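# Stack three bowed boards arch-up on the marked rectangle

## Task

Put all three curved boards into one tidy stack on the rectangle drawn on the mat, with each board centred over the one beneath it and each lying with its concave side facing down so it forms an arch. When finished, no other object on the table may be in contact with the stack, and the stack must stay put without the robot holding it.

## Robot and tools

Robot: two Franka-style arms, left_arm and right_arm, each with a two-finger Robotiq 140 mm gripper. Base positions in the scene frame: left_arm at (+0.023, +0.303, 0) m, quat_wxyz (+0.995, 0, 0, -0.096); right_arm at (+0.019, -0.330, 0) m, quat_wxyz (+0.999, 0, 0, -0.048). The names are labels only; they do not match sides of any image.

Scene frame: origin on the table surface midway between the arms, +x out over the table, +z up, left_arm on the +y side. Gripper frame: fingers point along its +z, and they open and close along its y. end_effector_position is the spot between the pads when shut. Closed fingertips extend about 33 mm past it, open ones about 9 mm. While closing, the tips travel about 24 mm further from the arm, so keep that margin above surfaces.

The row (used by both execute_actions and move): a single flat list of 18 numbers, each in [-1, 1], always covering both arms. Order: left_arm dx, dy, dz, rx, ry, rz, left gripper position, force_limit, speed; then the same nine for right_arm. The first six of each arm are an offset, not a pose: they are measured in that gripper's own axes from its pose in the latest result that reported it (before any such result in the scene, and for second and later calls in one reply, from where the hand is when the action begins). 1.0 stands for 0.6 m on dx/dy/dz and 180 degrees on rx/ry/rz, which form one rotation vector. Sending all zeros does not hold still; it pulls the hand back to that reference pose. To keep an arm still, send the offset back to where you want it in the first call and zeros later; repeat its last three gripper numbers, since 0 is itself a command.

Gripper numbers: position +1 is fully open (140 mm), pads touch near -0.8, -1 closes until blocked. force_limit: about 14 N at -1, 60 N at 0, 107 N at +1. speed of the finger gap: about 30 mm/s at -1, 140 at 0, 250 at +1. After closing with -1, confirm object_status 2. Status codes: 0 moving, 1 blocked while opening, 2 blocked while closing (holding), 3 reached target or pads met. To squeeze harder while status is 2, raise force_limit and change position by 0.01 or more (e.g. -1 to -0.98). position_measured is in counts: 3 open, 230 pads together.

execute_actions: argument actions, a list holding one item or none. [] just reports the state. {rows, steps}: up to 15 rows and up to 15 steps of 1/30 s; each row is held one step and the final row repeats. Each row is measured from the same reference pose, not from the previous row. {steps: n} alone waits up to 300 steps counted from the last result, including reply time. Optional pictures flag. A rejected call sends nothing.

move: target is one 18-number row as above (offset from the reference pose); speed is path top speed in m/s, 0.002 to 0.5, default 0.25, with rotation limited to twice that in rad/s. Each hand follows a straight line, all ending together, lasting 0.5 to 10 s (cut off at 10 s). Gripper numbers are applied at the start. Paths do not avoid obstacles or the other arm; hands lag, can drift and overshoot speed near full reach. The result adds a move: line with the ending (done, off_target, moving, held, fault) and active limits (paced = pose clipped; held = some steps blocked, after which the arm may jump fast), plus each hand's distance from target.

wait: seconds 0 to 10, no new commands. zoom_image: camera (cam_head_left, cam_head_right, cam_high, cam_low, cam_left_wrist, cam_right_wrist) and region [x0, y0, x1, y1] in pixels, at most 504 by 504. show_instructions shows the reference pages; read_manual gives licence texts; finished_scene(scene) ends and grades the scene, irreversibly.

Control limits: each step the command is clipped to 70 mm and 16 degrees from the measured pose; inverse kinematics favours position over orientation. After an action the arm only continues to its last clipped pose, so check results and send the remainder. Result lines: state per arm (position in m, quat_wxyz), possibly a bit off at long reach; pose unreachable and HELD mark blocked or altered commands; Hand target shows where the controller is driving; joint and external torques are rough.

Avoid: arms colliding or pushing each other; contact torque reaching load limits (waist/shoulder 20, upper arm roll/elbow 18, wrist joints 12 N m, held weight included), which freezes the arm for 10 s; motor overheating from long holds; dropping, slamming, slipping or shoving boards hard; anything leaving the table, which fails the task. Parts may occasionally be tugged or pushed by outside disturbances.

Each tool is called after "Call:" in YAML: its name, and indented under it one key for each argument.

Reference images:

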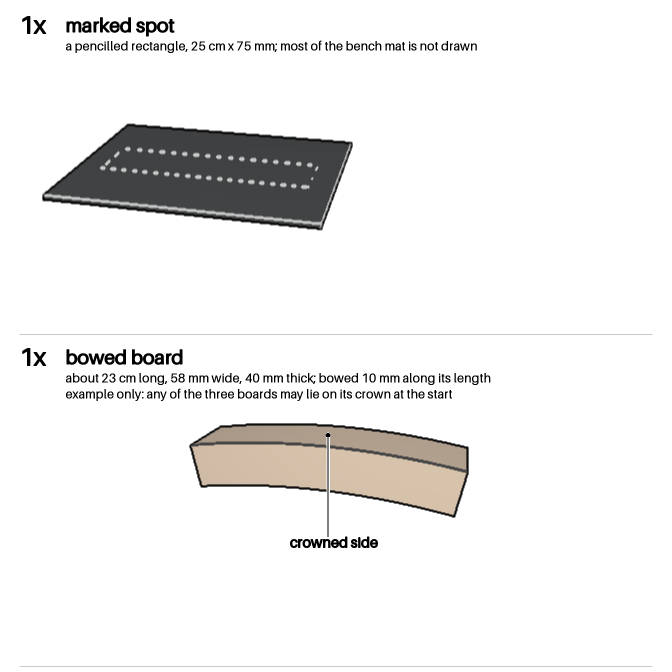

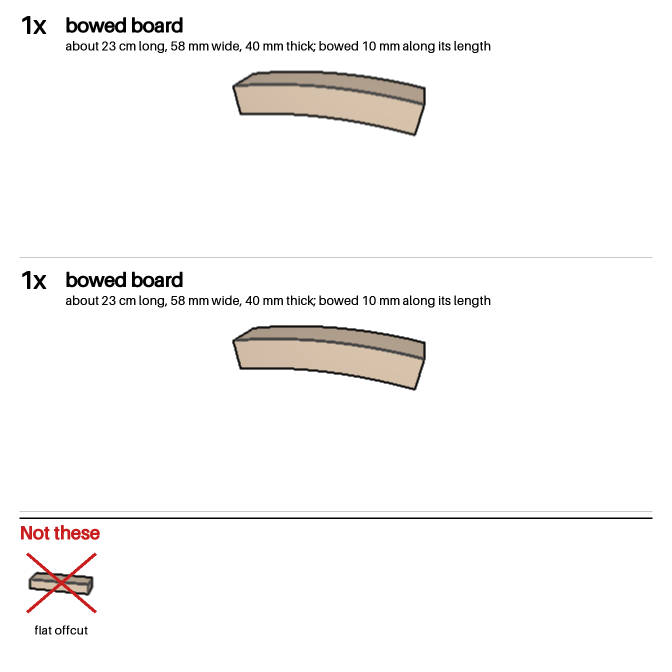

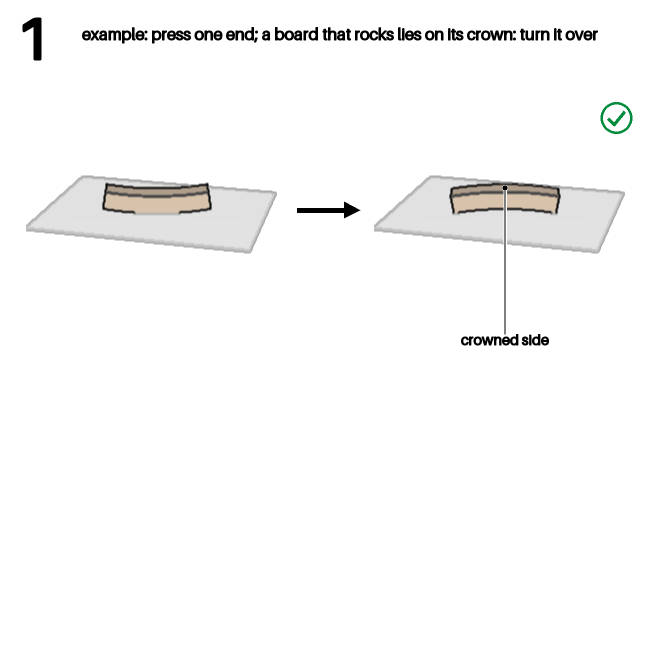

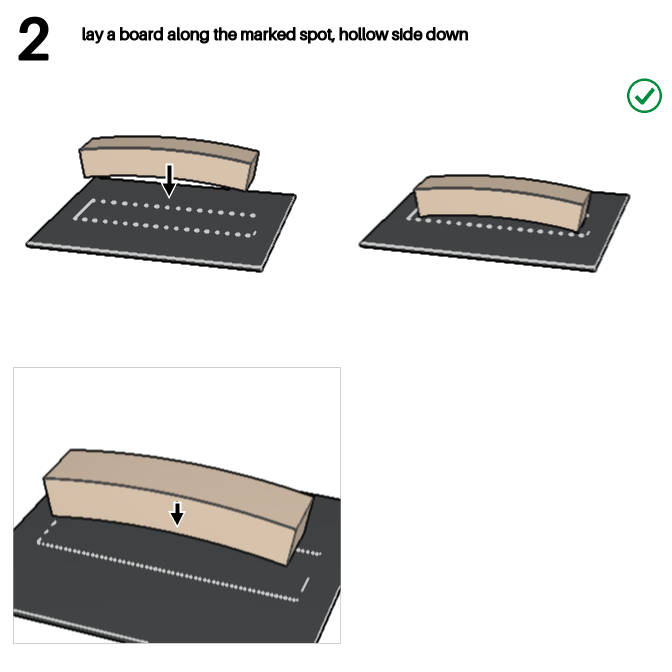

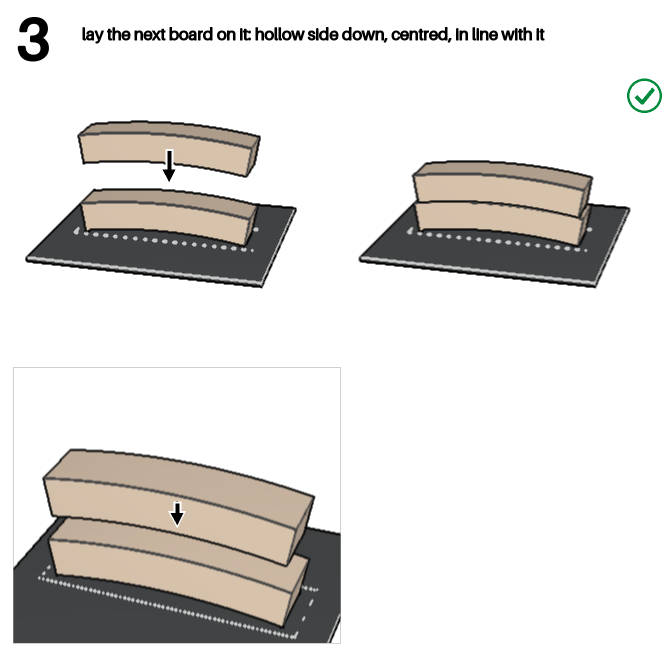

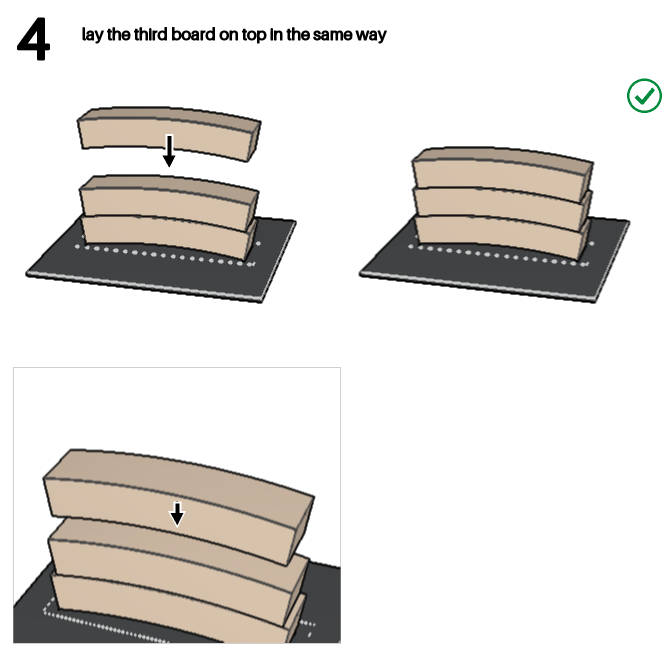

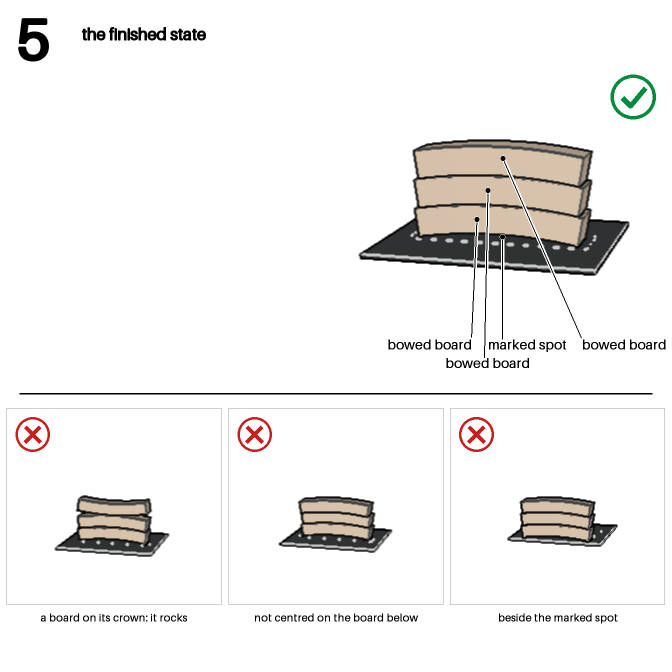

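## Session

Call:
execute_actions:
  actions: []

Scene clock: 0.00 s of 6800.00 s.
left_arm: end_effector_position=(+0.7468, +0.0635, +0.3333) position_measured=230 object_status=3 end_effector_quat_wxyz=(+0.163, -0.492, +0.788, -0.332) | right_arm: end_effector_position=(+0.4576, -0.5485, +0.3229) position_measured=3 object_status=3 end_effector_quat_wxyz=(-0.415, +0.890, -0.061, -0.182)
Joint positions: left_arm=[-0.062  0.105 -0.048 -1.991 -0.519  2.793  0.58 ] | right_arm=[-0.71   0.598  0.076 -1.134  0.457  0.915 -2.034]
Joint velocities: left_arm=[ 0.    -0.001 -0.001  0.001 -0.001  0.002 -0.001] | right_arm=[ 0.001 -0.001  0.001 -0.    -0.001  0.     0.001]
Joint torques (N m, as the joint torque sensors report them, + toward a larger angle): no reading
External joint torques (N m, as the arm's controller estimates them; a push from outside toward a larger angle lowers the number): no reading
Hand target (left_arm): +0.747, +0.063, +0.333; +0.163, -0.492, +0.788, -0.332
Hand target (right_arm): +0.458, -0.549, +0.323; -0.415, +0.890, -0.061, -0.182

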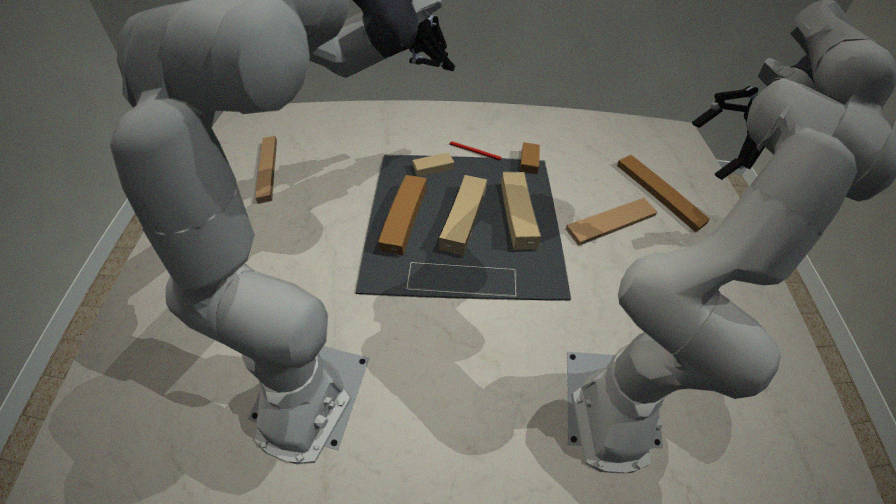

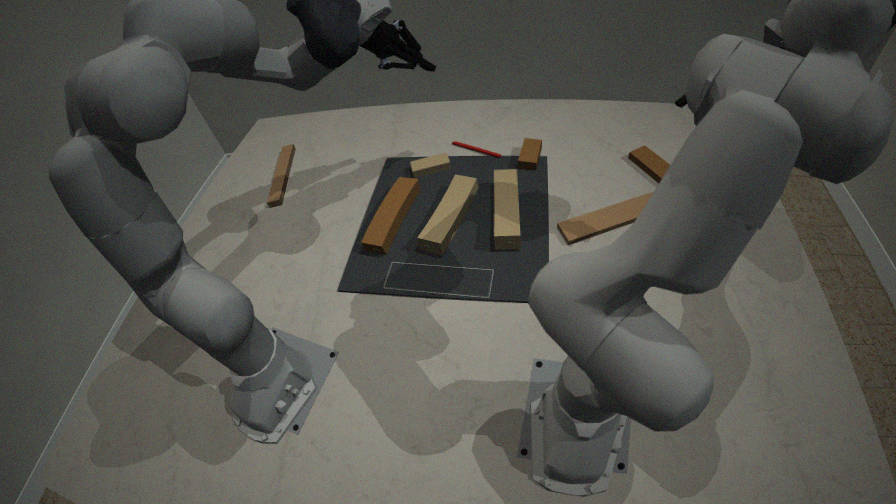

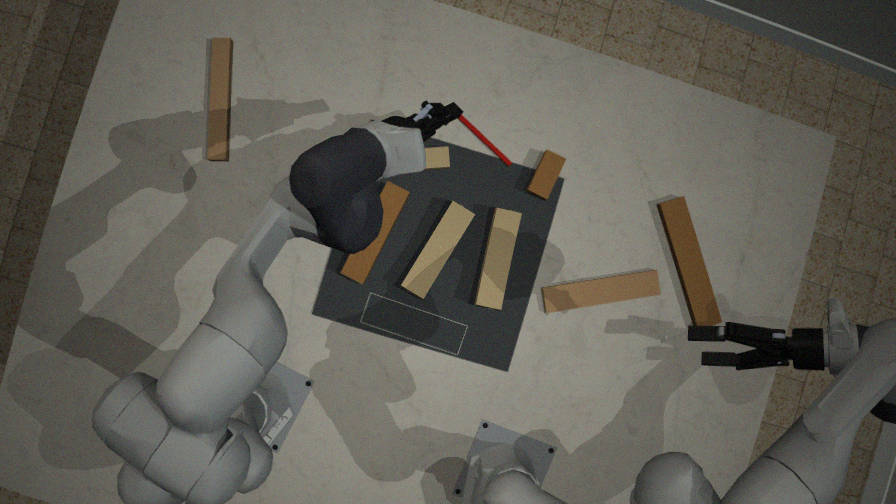

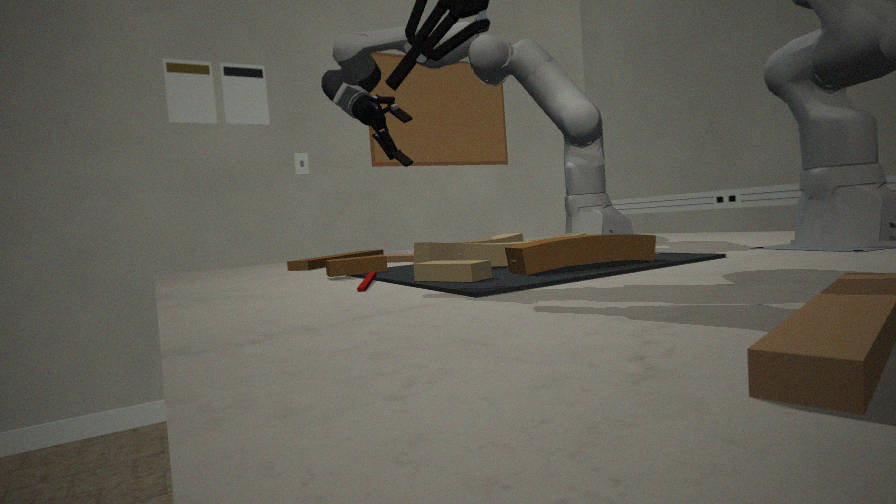

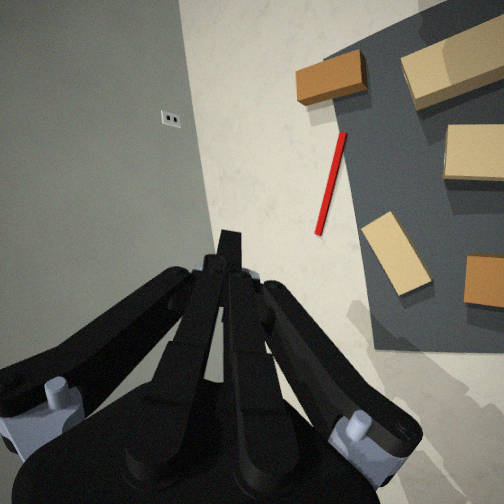

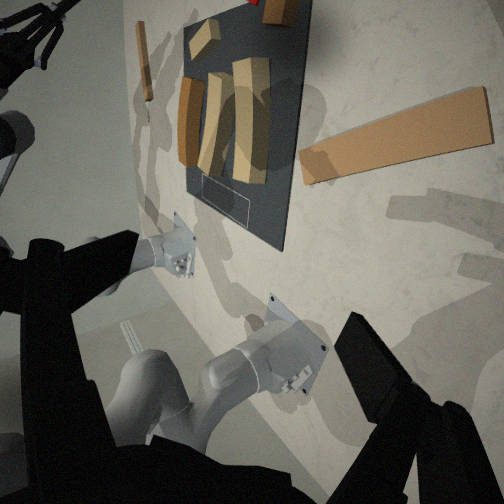

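Call:
zoom_image:
  camera: "cam_low"
  region: [380,200,700,310]

Call:
zoom_image:
  camera: "cam_high"
  region: [300,130,580,380]

Call:
zoom_image:
  camera: "cam_head_left"
  region: [340,130,600,310]

Region (380, 200, 700, 310) of cam_low's 896x504 image, scaled by 1.575, with more detail than that image has; it fills the top 173 rows of this view, and the rest is white.

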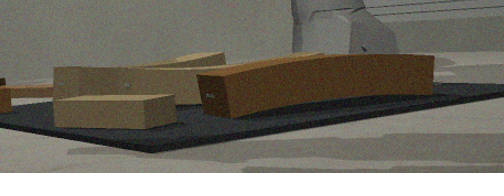

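Region (300, 130, 580, 380) of cam_high's 896x504 image, scaled by 1.800, with more detail than that image has; it fills the top 450 rows of this view, and the rest is white.

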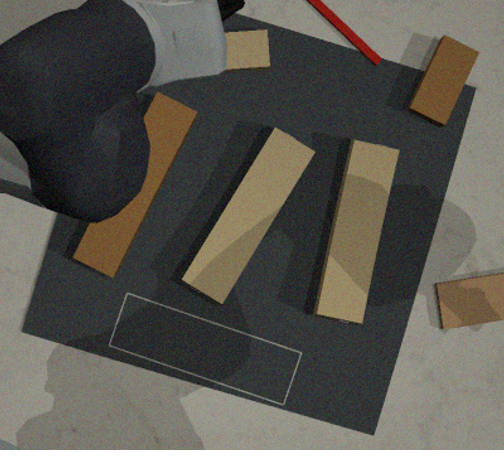

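Region (340, 130, 600, 310) of cam_head_left's 896x504 image, scaled by 1.938, with more detail than that image has; it fills the top 349 rows of this view, and the rest is white.

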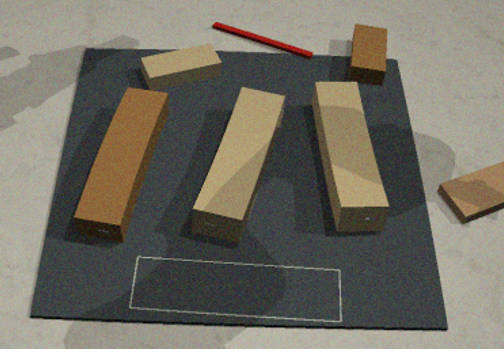

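Call:
move:
  target: [0.069,0.476,-0.135,-0.147,-0.234,-0.546,0.4,0,0,0.123,-0.28,0.609,-0.274,0.12,-0.04,0.4,0,0]
  speed: 0.3

Scene clock: 50.17 s of 6800.00 s.
left_arm: end_effector_position=(+0.4906, +0.1405, +0.1996) position_measured=78 object_status=3 end_effector_quat_wxyz=(+0.000, +0.994, -0.112, +0.001) | right_arm: end_effector_position=(+0.4636, -0.1647, +0.1889) position_measured=78 object_status=3 end_effector_quat_wxyz=(+0.008, +1.000, +0.007, -0.010)
Joint positions: left_arm=[ 0.125 -0.139 -0.26  -2.278 -0.042  2.145 -1.649] | right_arm=[-0.315 -0.219  0.745 -2.328  0.164  2.134 -1.354]
Joint velocities: left_arm=[-0.    -0.001  0.001 -0.001  0.    -0.001 -0.028] | right_arm=[-0.001  0.     0.002  0.001 -0.001 -0.     0.029]
Joint torques (N m, as the joint torque sensors report them, + toward a larger angle): left_arm=[  0.76 -26.29   0.46  25.02   0.51   1.7   -0.1 ] | right_arm=[ -1.13 -14.92  -2.26  26.58  -0.04   2.73   0.16]
External joint torques (N m, as the arm's controller estimates them; a push from outside toward a larger angle lowers the number): left_arm=[ 0.8  -0.51 -0.44  1.55 -0.23 -0.82 -0.1 ] | right_arm=[-1.14  0.75  2.21  3.49 -0.75  0.26  0.16]
Hand target (left_arm): +0.489, +0.141, +0.200; -0.000, +0.994, -0.105, -0.001
Hand target (right_arm): +0.465, -0.164, +0.190; +0.009, +1.000, +0.002, -0.008
Off the commanded pose (left_arm): 0.001 m, 1 deg.
Off the commanded pose (right_arm): 0.014 m, 2 deg.
After step 90, 43.00 s passed at rest.
move: off_target (right_arm); limits=paced
camera_calibration (this result's frames):
cam_left_wrist: T_world_to_cam=[[-0.0218488, -0.999221, 0.0328493, 0.129476], [-0.924619, 0.0326932, 0.379488, 0.379636], [-0.380267, -0.0220818, -0.924613, 0.570771], [0, 0, 0, 1]] pos_world=[0.570893, 0.129567, 0.379422]
cam_right_wrist: T_world_to_cam=[[0.393322, -0.919089, -0.0239204, -0.337068], [-0.888498, -0.386662, 0.247111, 0.331259], [-0.236366, -0.0759409, -0.968692, 0.446475], [0, 0, 0, 1]] pos_world=[0.532431, -0.147804, 0.342576]

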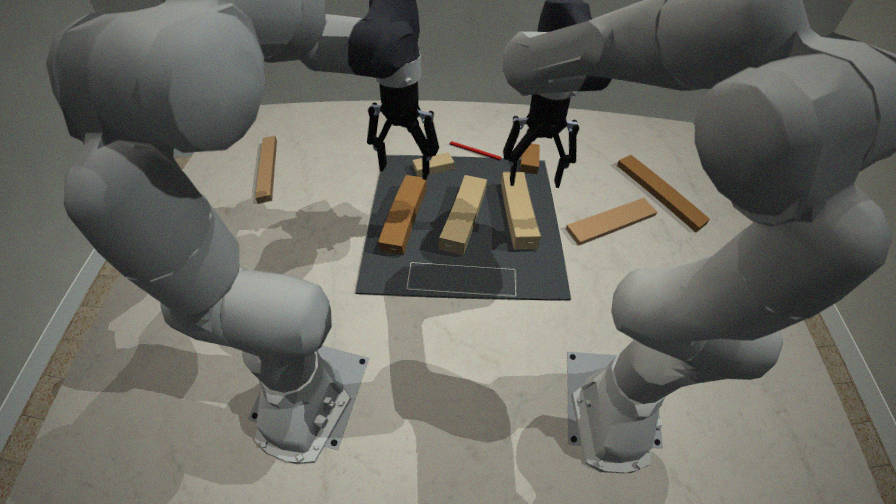

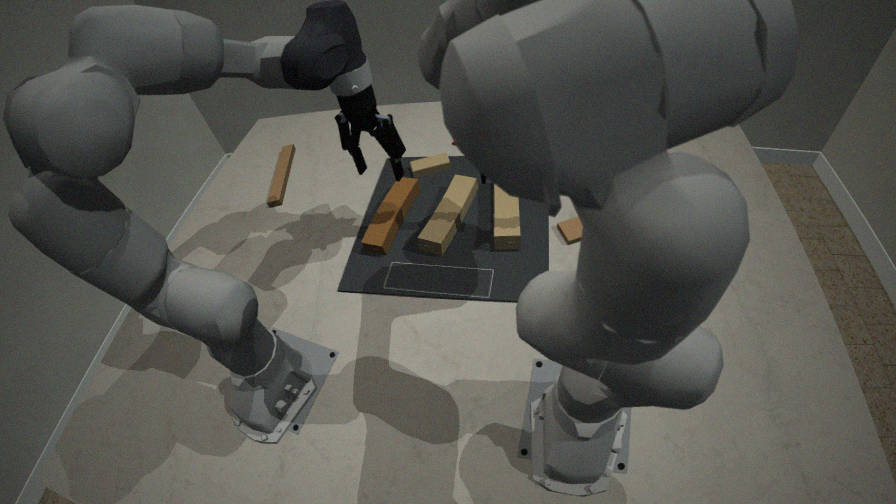

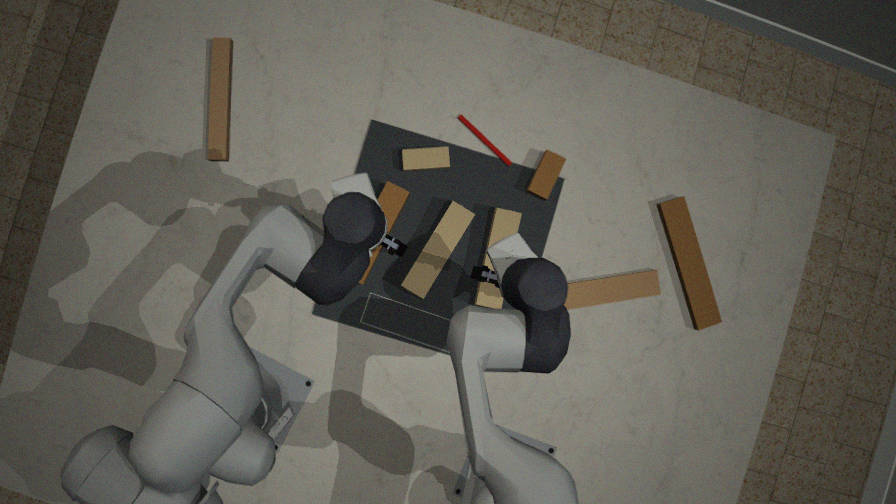

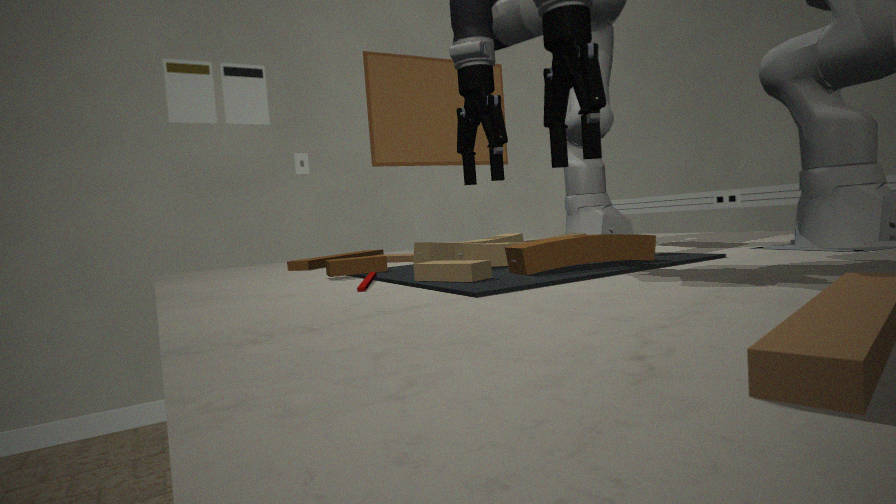

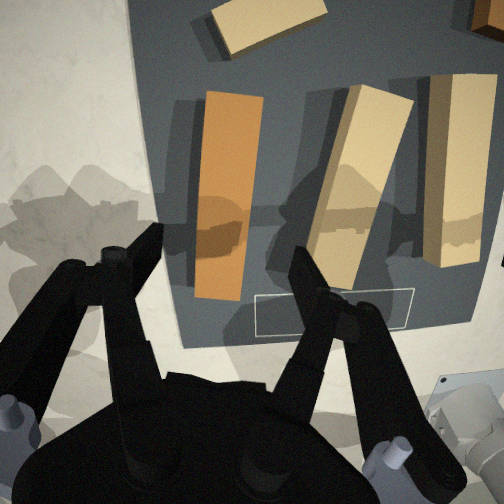

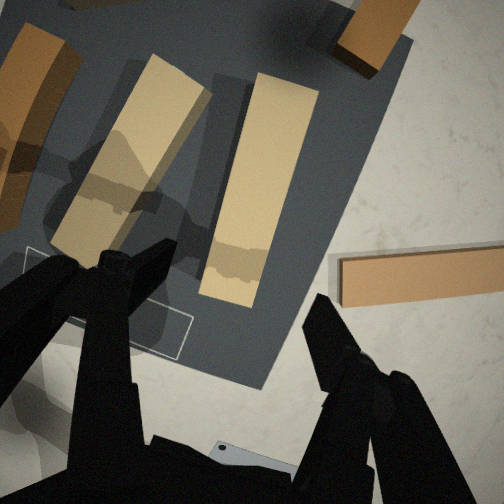

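Call:
move:
  target: [0,-0.023,0.254,0,0,-0.027,0.4,0,0,0.005,-0.013,0.243,0.005,0.006,-0.034,0.4,0,0]
  speed: 0.12

Call:
move:
  target: [0,0,0,0,0,0,-1,0.2,0,0,0,0,0,0,0,-1,0.2,0]

Scene clock: 70.23 s of 6800.00 s.
left_arm: end_effector_position=(+0.4936, +0.1570, +0.0472) position_measured=78 object_status=3 end_effector_quat_wxyz=(-0.002, +0.997, -0.073, -0.002) | right_arm: end_effector_position=(+0.4616, -0.1576, +0.0459) position_measured=78 object_status=3 end_effector_quat_wxyz=(-0.002, +0.998, +0.067, -0.003)
Joint positions: left_arm=[ 0.132  0.128 -0.237 -2.416  0.058  2.536 -1.77 ] | right_arm=[-0.302  0.118  0.752 -2.475 -0.135  2.553 -1.241]
Joint velocities: left_arm=[ 0.    -0.    -0.    -0.     0.004  0.011 -0.019] | right_arm=[ 0.001  0.002 -0.001 -0.001 -0.01   0.009  0.035]
Joint torques (N m, as the joint torque sensors report them, + toward a larger angle): left_arm=[ -0.55 -29.98   0.26  20.87   0.97   2.78   0.  ] | right_arm=[  1.09 -20.89   0.35  20.98  -0.19   2.81   0.11]
External joint torques (N m, as the arm's controller estimates them; a push from outside toward a larger angle lowers the number): left_arm=[-0.61  0.83  0.97  1.55  0.48  0.28  0.  ] | right_arm=[ 1.14  0.96 -1.94  2.18 -0.66  0.3   0.11]
Hand target (left_arm): +0.495, +0.157, +0.047; -0.002, +0.998, -0.068, +0.001
Hand target (right_arm): +0.463, -0.157, +0.046; -0.002, +0.998, +0.062, -0.001
Off the commanded pose (left_arm): 0.003 m, 0 deg.
Off the commanded pose (right_arm): 0.004 m, 1 deg.
After step 90, 15.17 s passed at rest.
move: off_target (right_arm)
camera_calibration (this result's frames):
cam_left_wrist: T_world_to_cam=[[0.0568714, -0.997971, 0.0286408, 0.112089], [-0.922774, -0.0415919, 0.383091, 0.450263], [-0.381122, -0.0482159, -0.923267, 0.435892], [0, 0, 0, 1]] pos_world=[0.575245, 0.151605, 0.226743]
cam_right_wrist: T_world_to_cam=[[0.501612, -0.864302, -0.0369745, -0.373926], [-0.83856, -0.496287, 0.224758, 0.328281], [-0.212609, -0.0817363, -0.973713, 0.296323], [0, 0, 0, 1]] pos_world=[0.52585, -0.136043, 0.200924]

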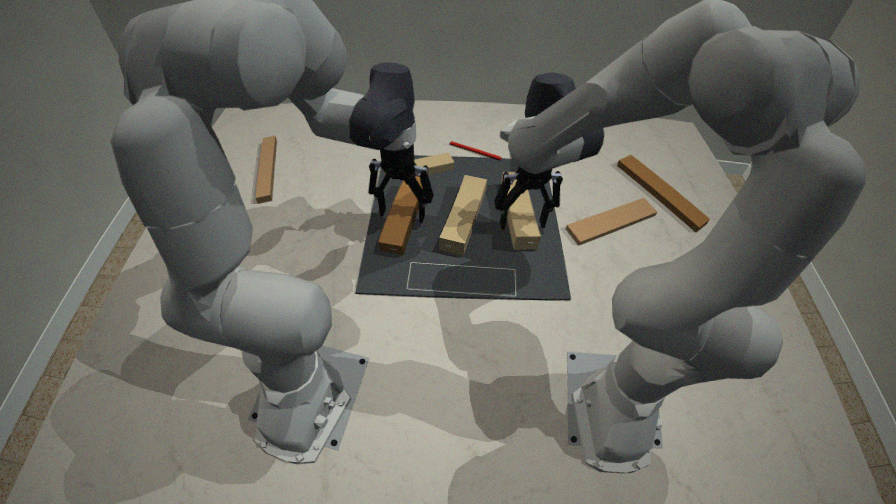

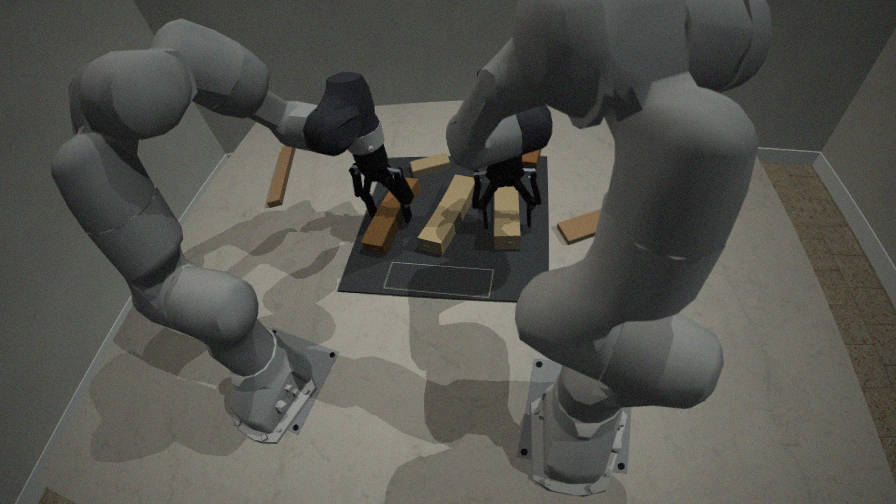

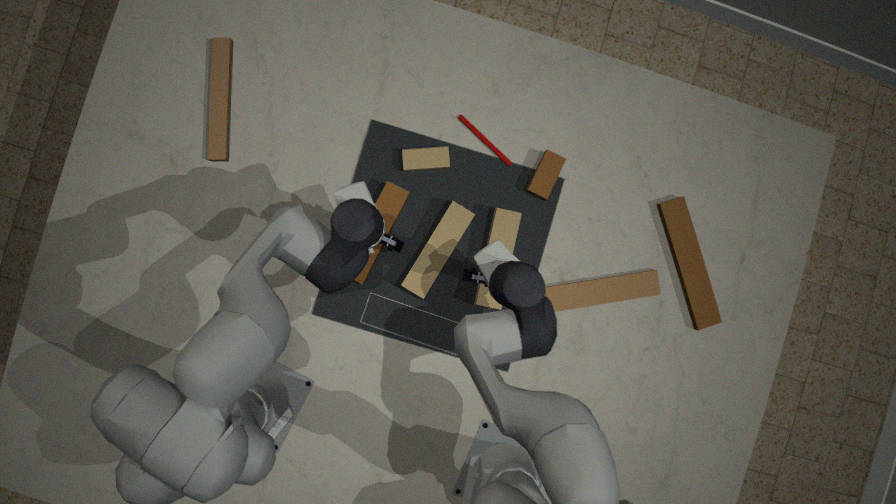

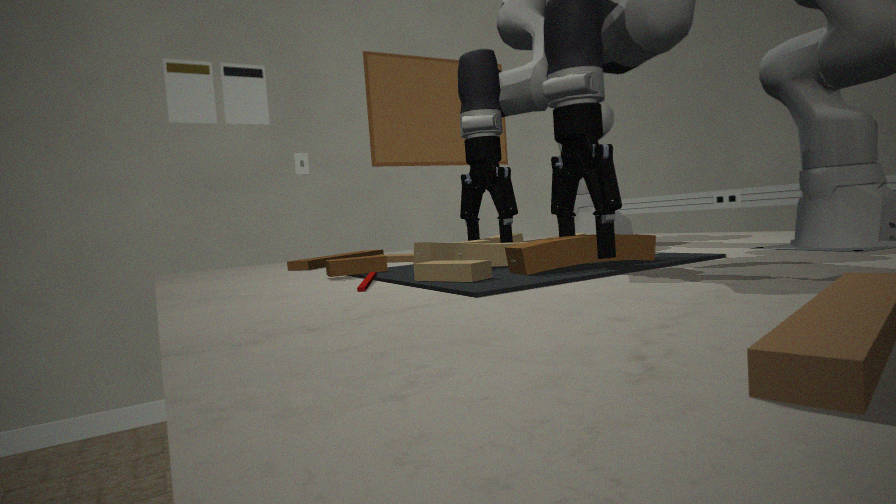

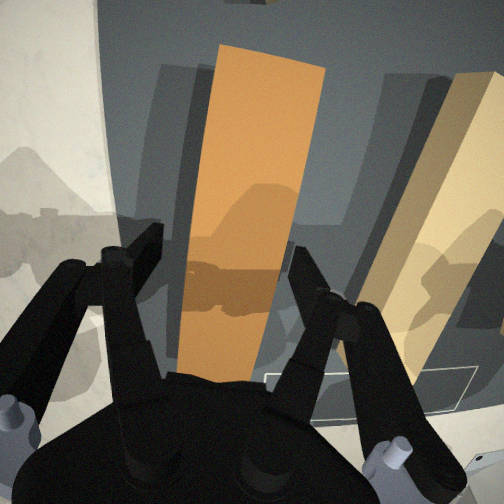

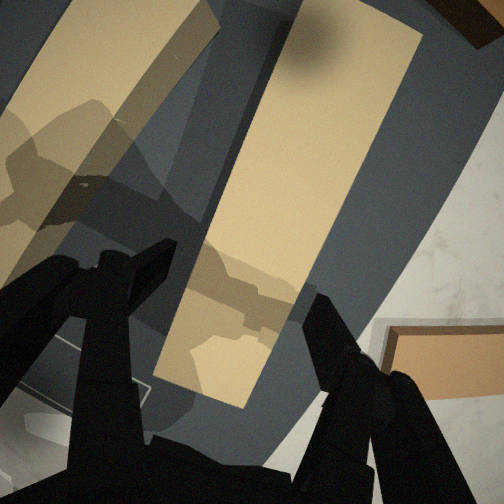

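Scene clock: 70.73 s of 6800.00 s.
left_arm: end_effector_position=(+0.4938, +0.1561, +0.0478) position_measured=144 object_status=0 end_effector_quat_wxyz=(-0.002, +0.997, -0.073, -0.001) | right_arm: end_effector_position=(+0.4616, -0.1577, +0.0461) position_measured=141 object_status=2 end_effector_quat_wxyz=(-0.002, +0.998, +0.067, -0.002)
Joint positions: left_arm=[ 0.132  0.128 -0.239 -2.416  0.057  2.536 -1.77 ] | right_arm=[-0.302  0.117  0.752 -2.475 -0.135  2.553 -1.241]
Joint velocities: left_arm=[ 0.     0.     0.    -0.001 -0.001 -0.    -0.   ] | right_arm=[ 0.    -0.     0.001 -0.001 -0.     0.001  0.002]
Joint torques (N m, as the joint torque sensors report them, + toward a larger angle): left_arm=[  0.58 -30.5   -0.29  20.32   0.48   2.32   0.09] | right_arm=[ -0.15 -21.73   1.92  20.63   0.53   2.44  -0.05]
External joint torques (N m, as the arm's controller estimates them; a push from outside toward a larger angle lowers the number): left_arm=[ 0.6   0.28  0.47  0.99 -0.02 -0.19  0.09] | right_arm=[-0.2   0.15 -0.45  1.81  0.06 -0.07 -0.05]
Hand target (left_arm): +0.494, +0.157, +0.047; -0.002, +0.997, -0.073, -0.002
Hand target (right_arm): +0.462, -0.158, +0.046; -0.002, +0.998, +0.067, -0.003
Off the commanded pose (left_arm): 0.001 m, 0 deg.
Off the commanded pose (right_arm): 0.000 m, 0 deg.
move: done
camera_calibration (this result's frames):
cam_left_wrist: T_world_to_cam=[[0.055764, -0.998016, 0.0292163, 0.111694], [-0.923196, -0.0403947, 0.382201, 0.450251], [-0.380263, -0.0482855, -0.923617, 0.436025], [0, 0, 0, 1]] pos_world=[0.575245, 0.150714, 0.22737]
cam_right_wrist: T_world_to_cam=[[0.501402, -0.864452, -0.0363215, -0.374028], [-0.838748, -0.495939, 0.224824, 0.328337], [-0.212363, -0.0822627, -0.973722, 0.296353], [0, 0, 0, 1]] pos_world=[0.525864, -0.136115, 0.201163]

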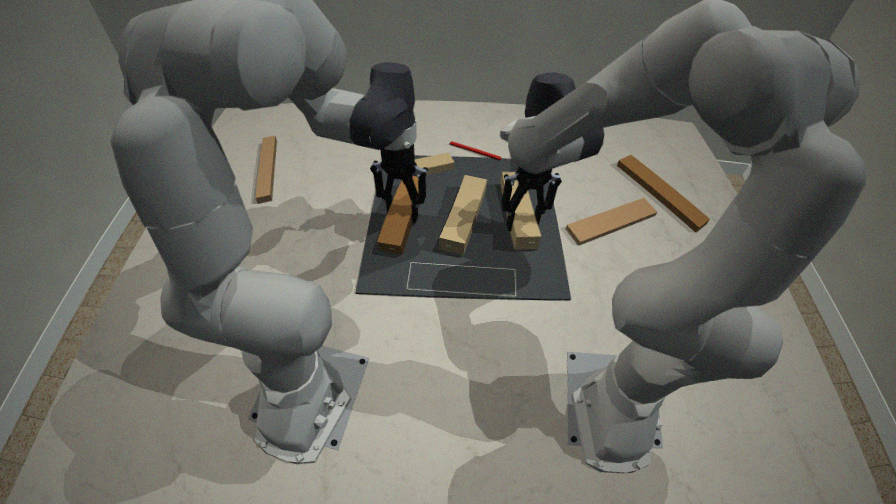

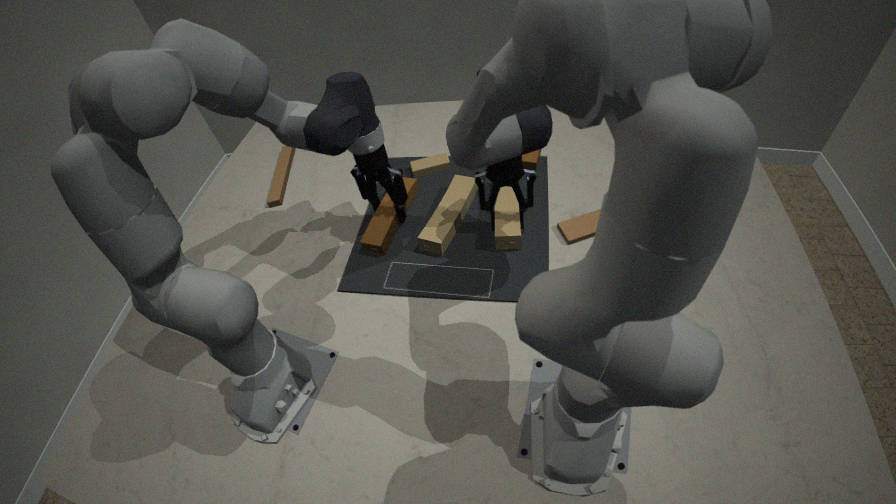

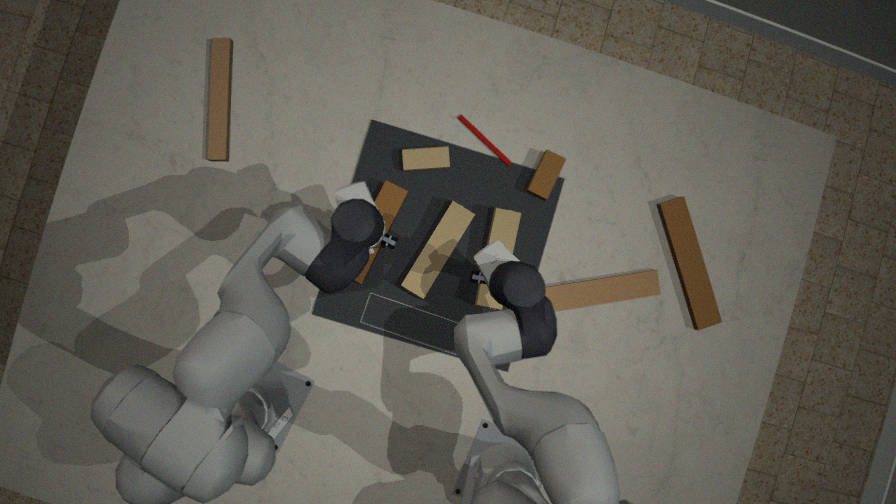

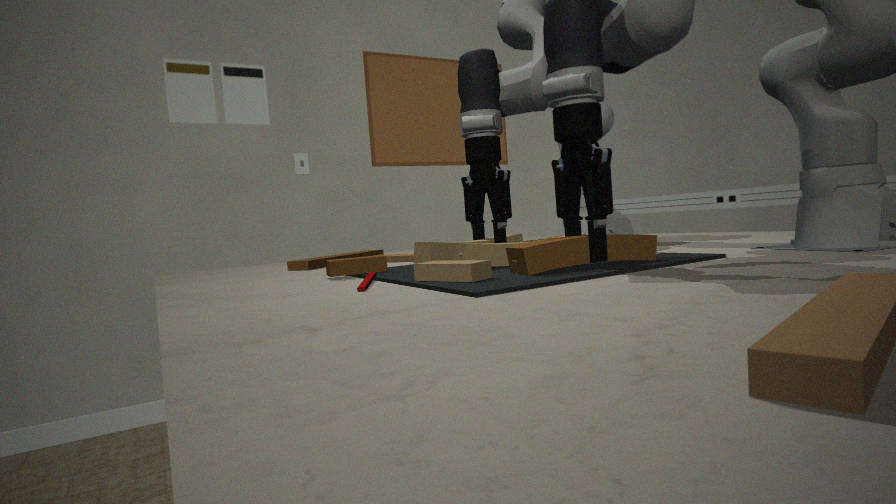

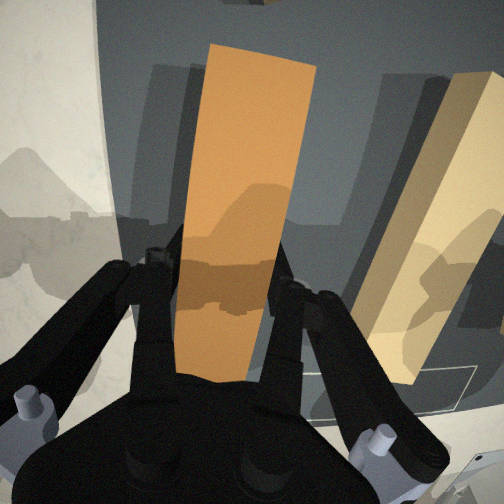

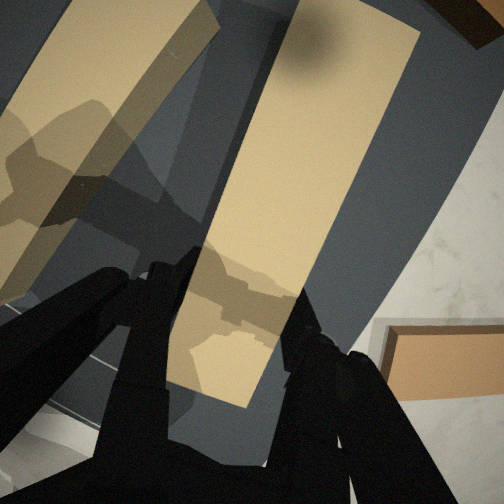

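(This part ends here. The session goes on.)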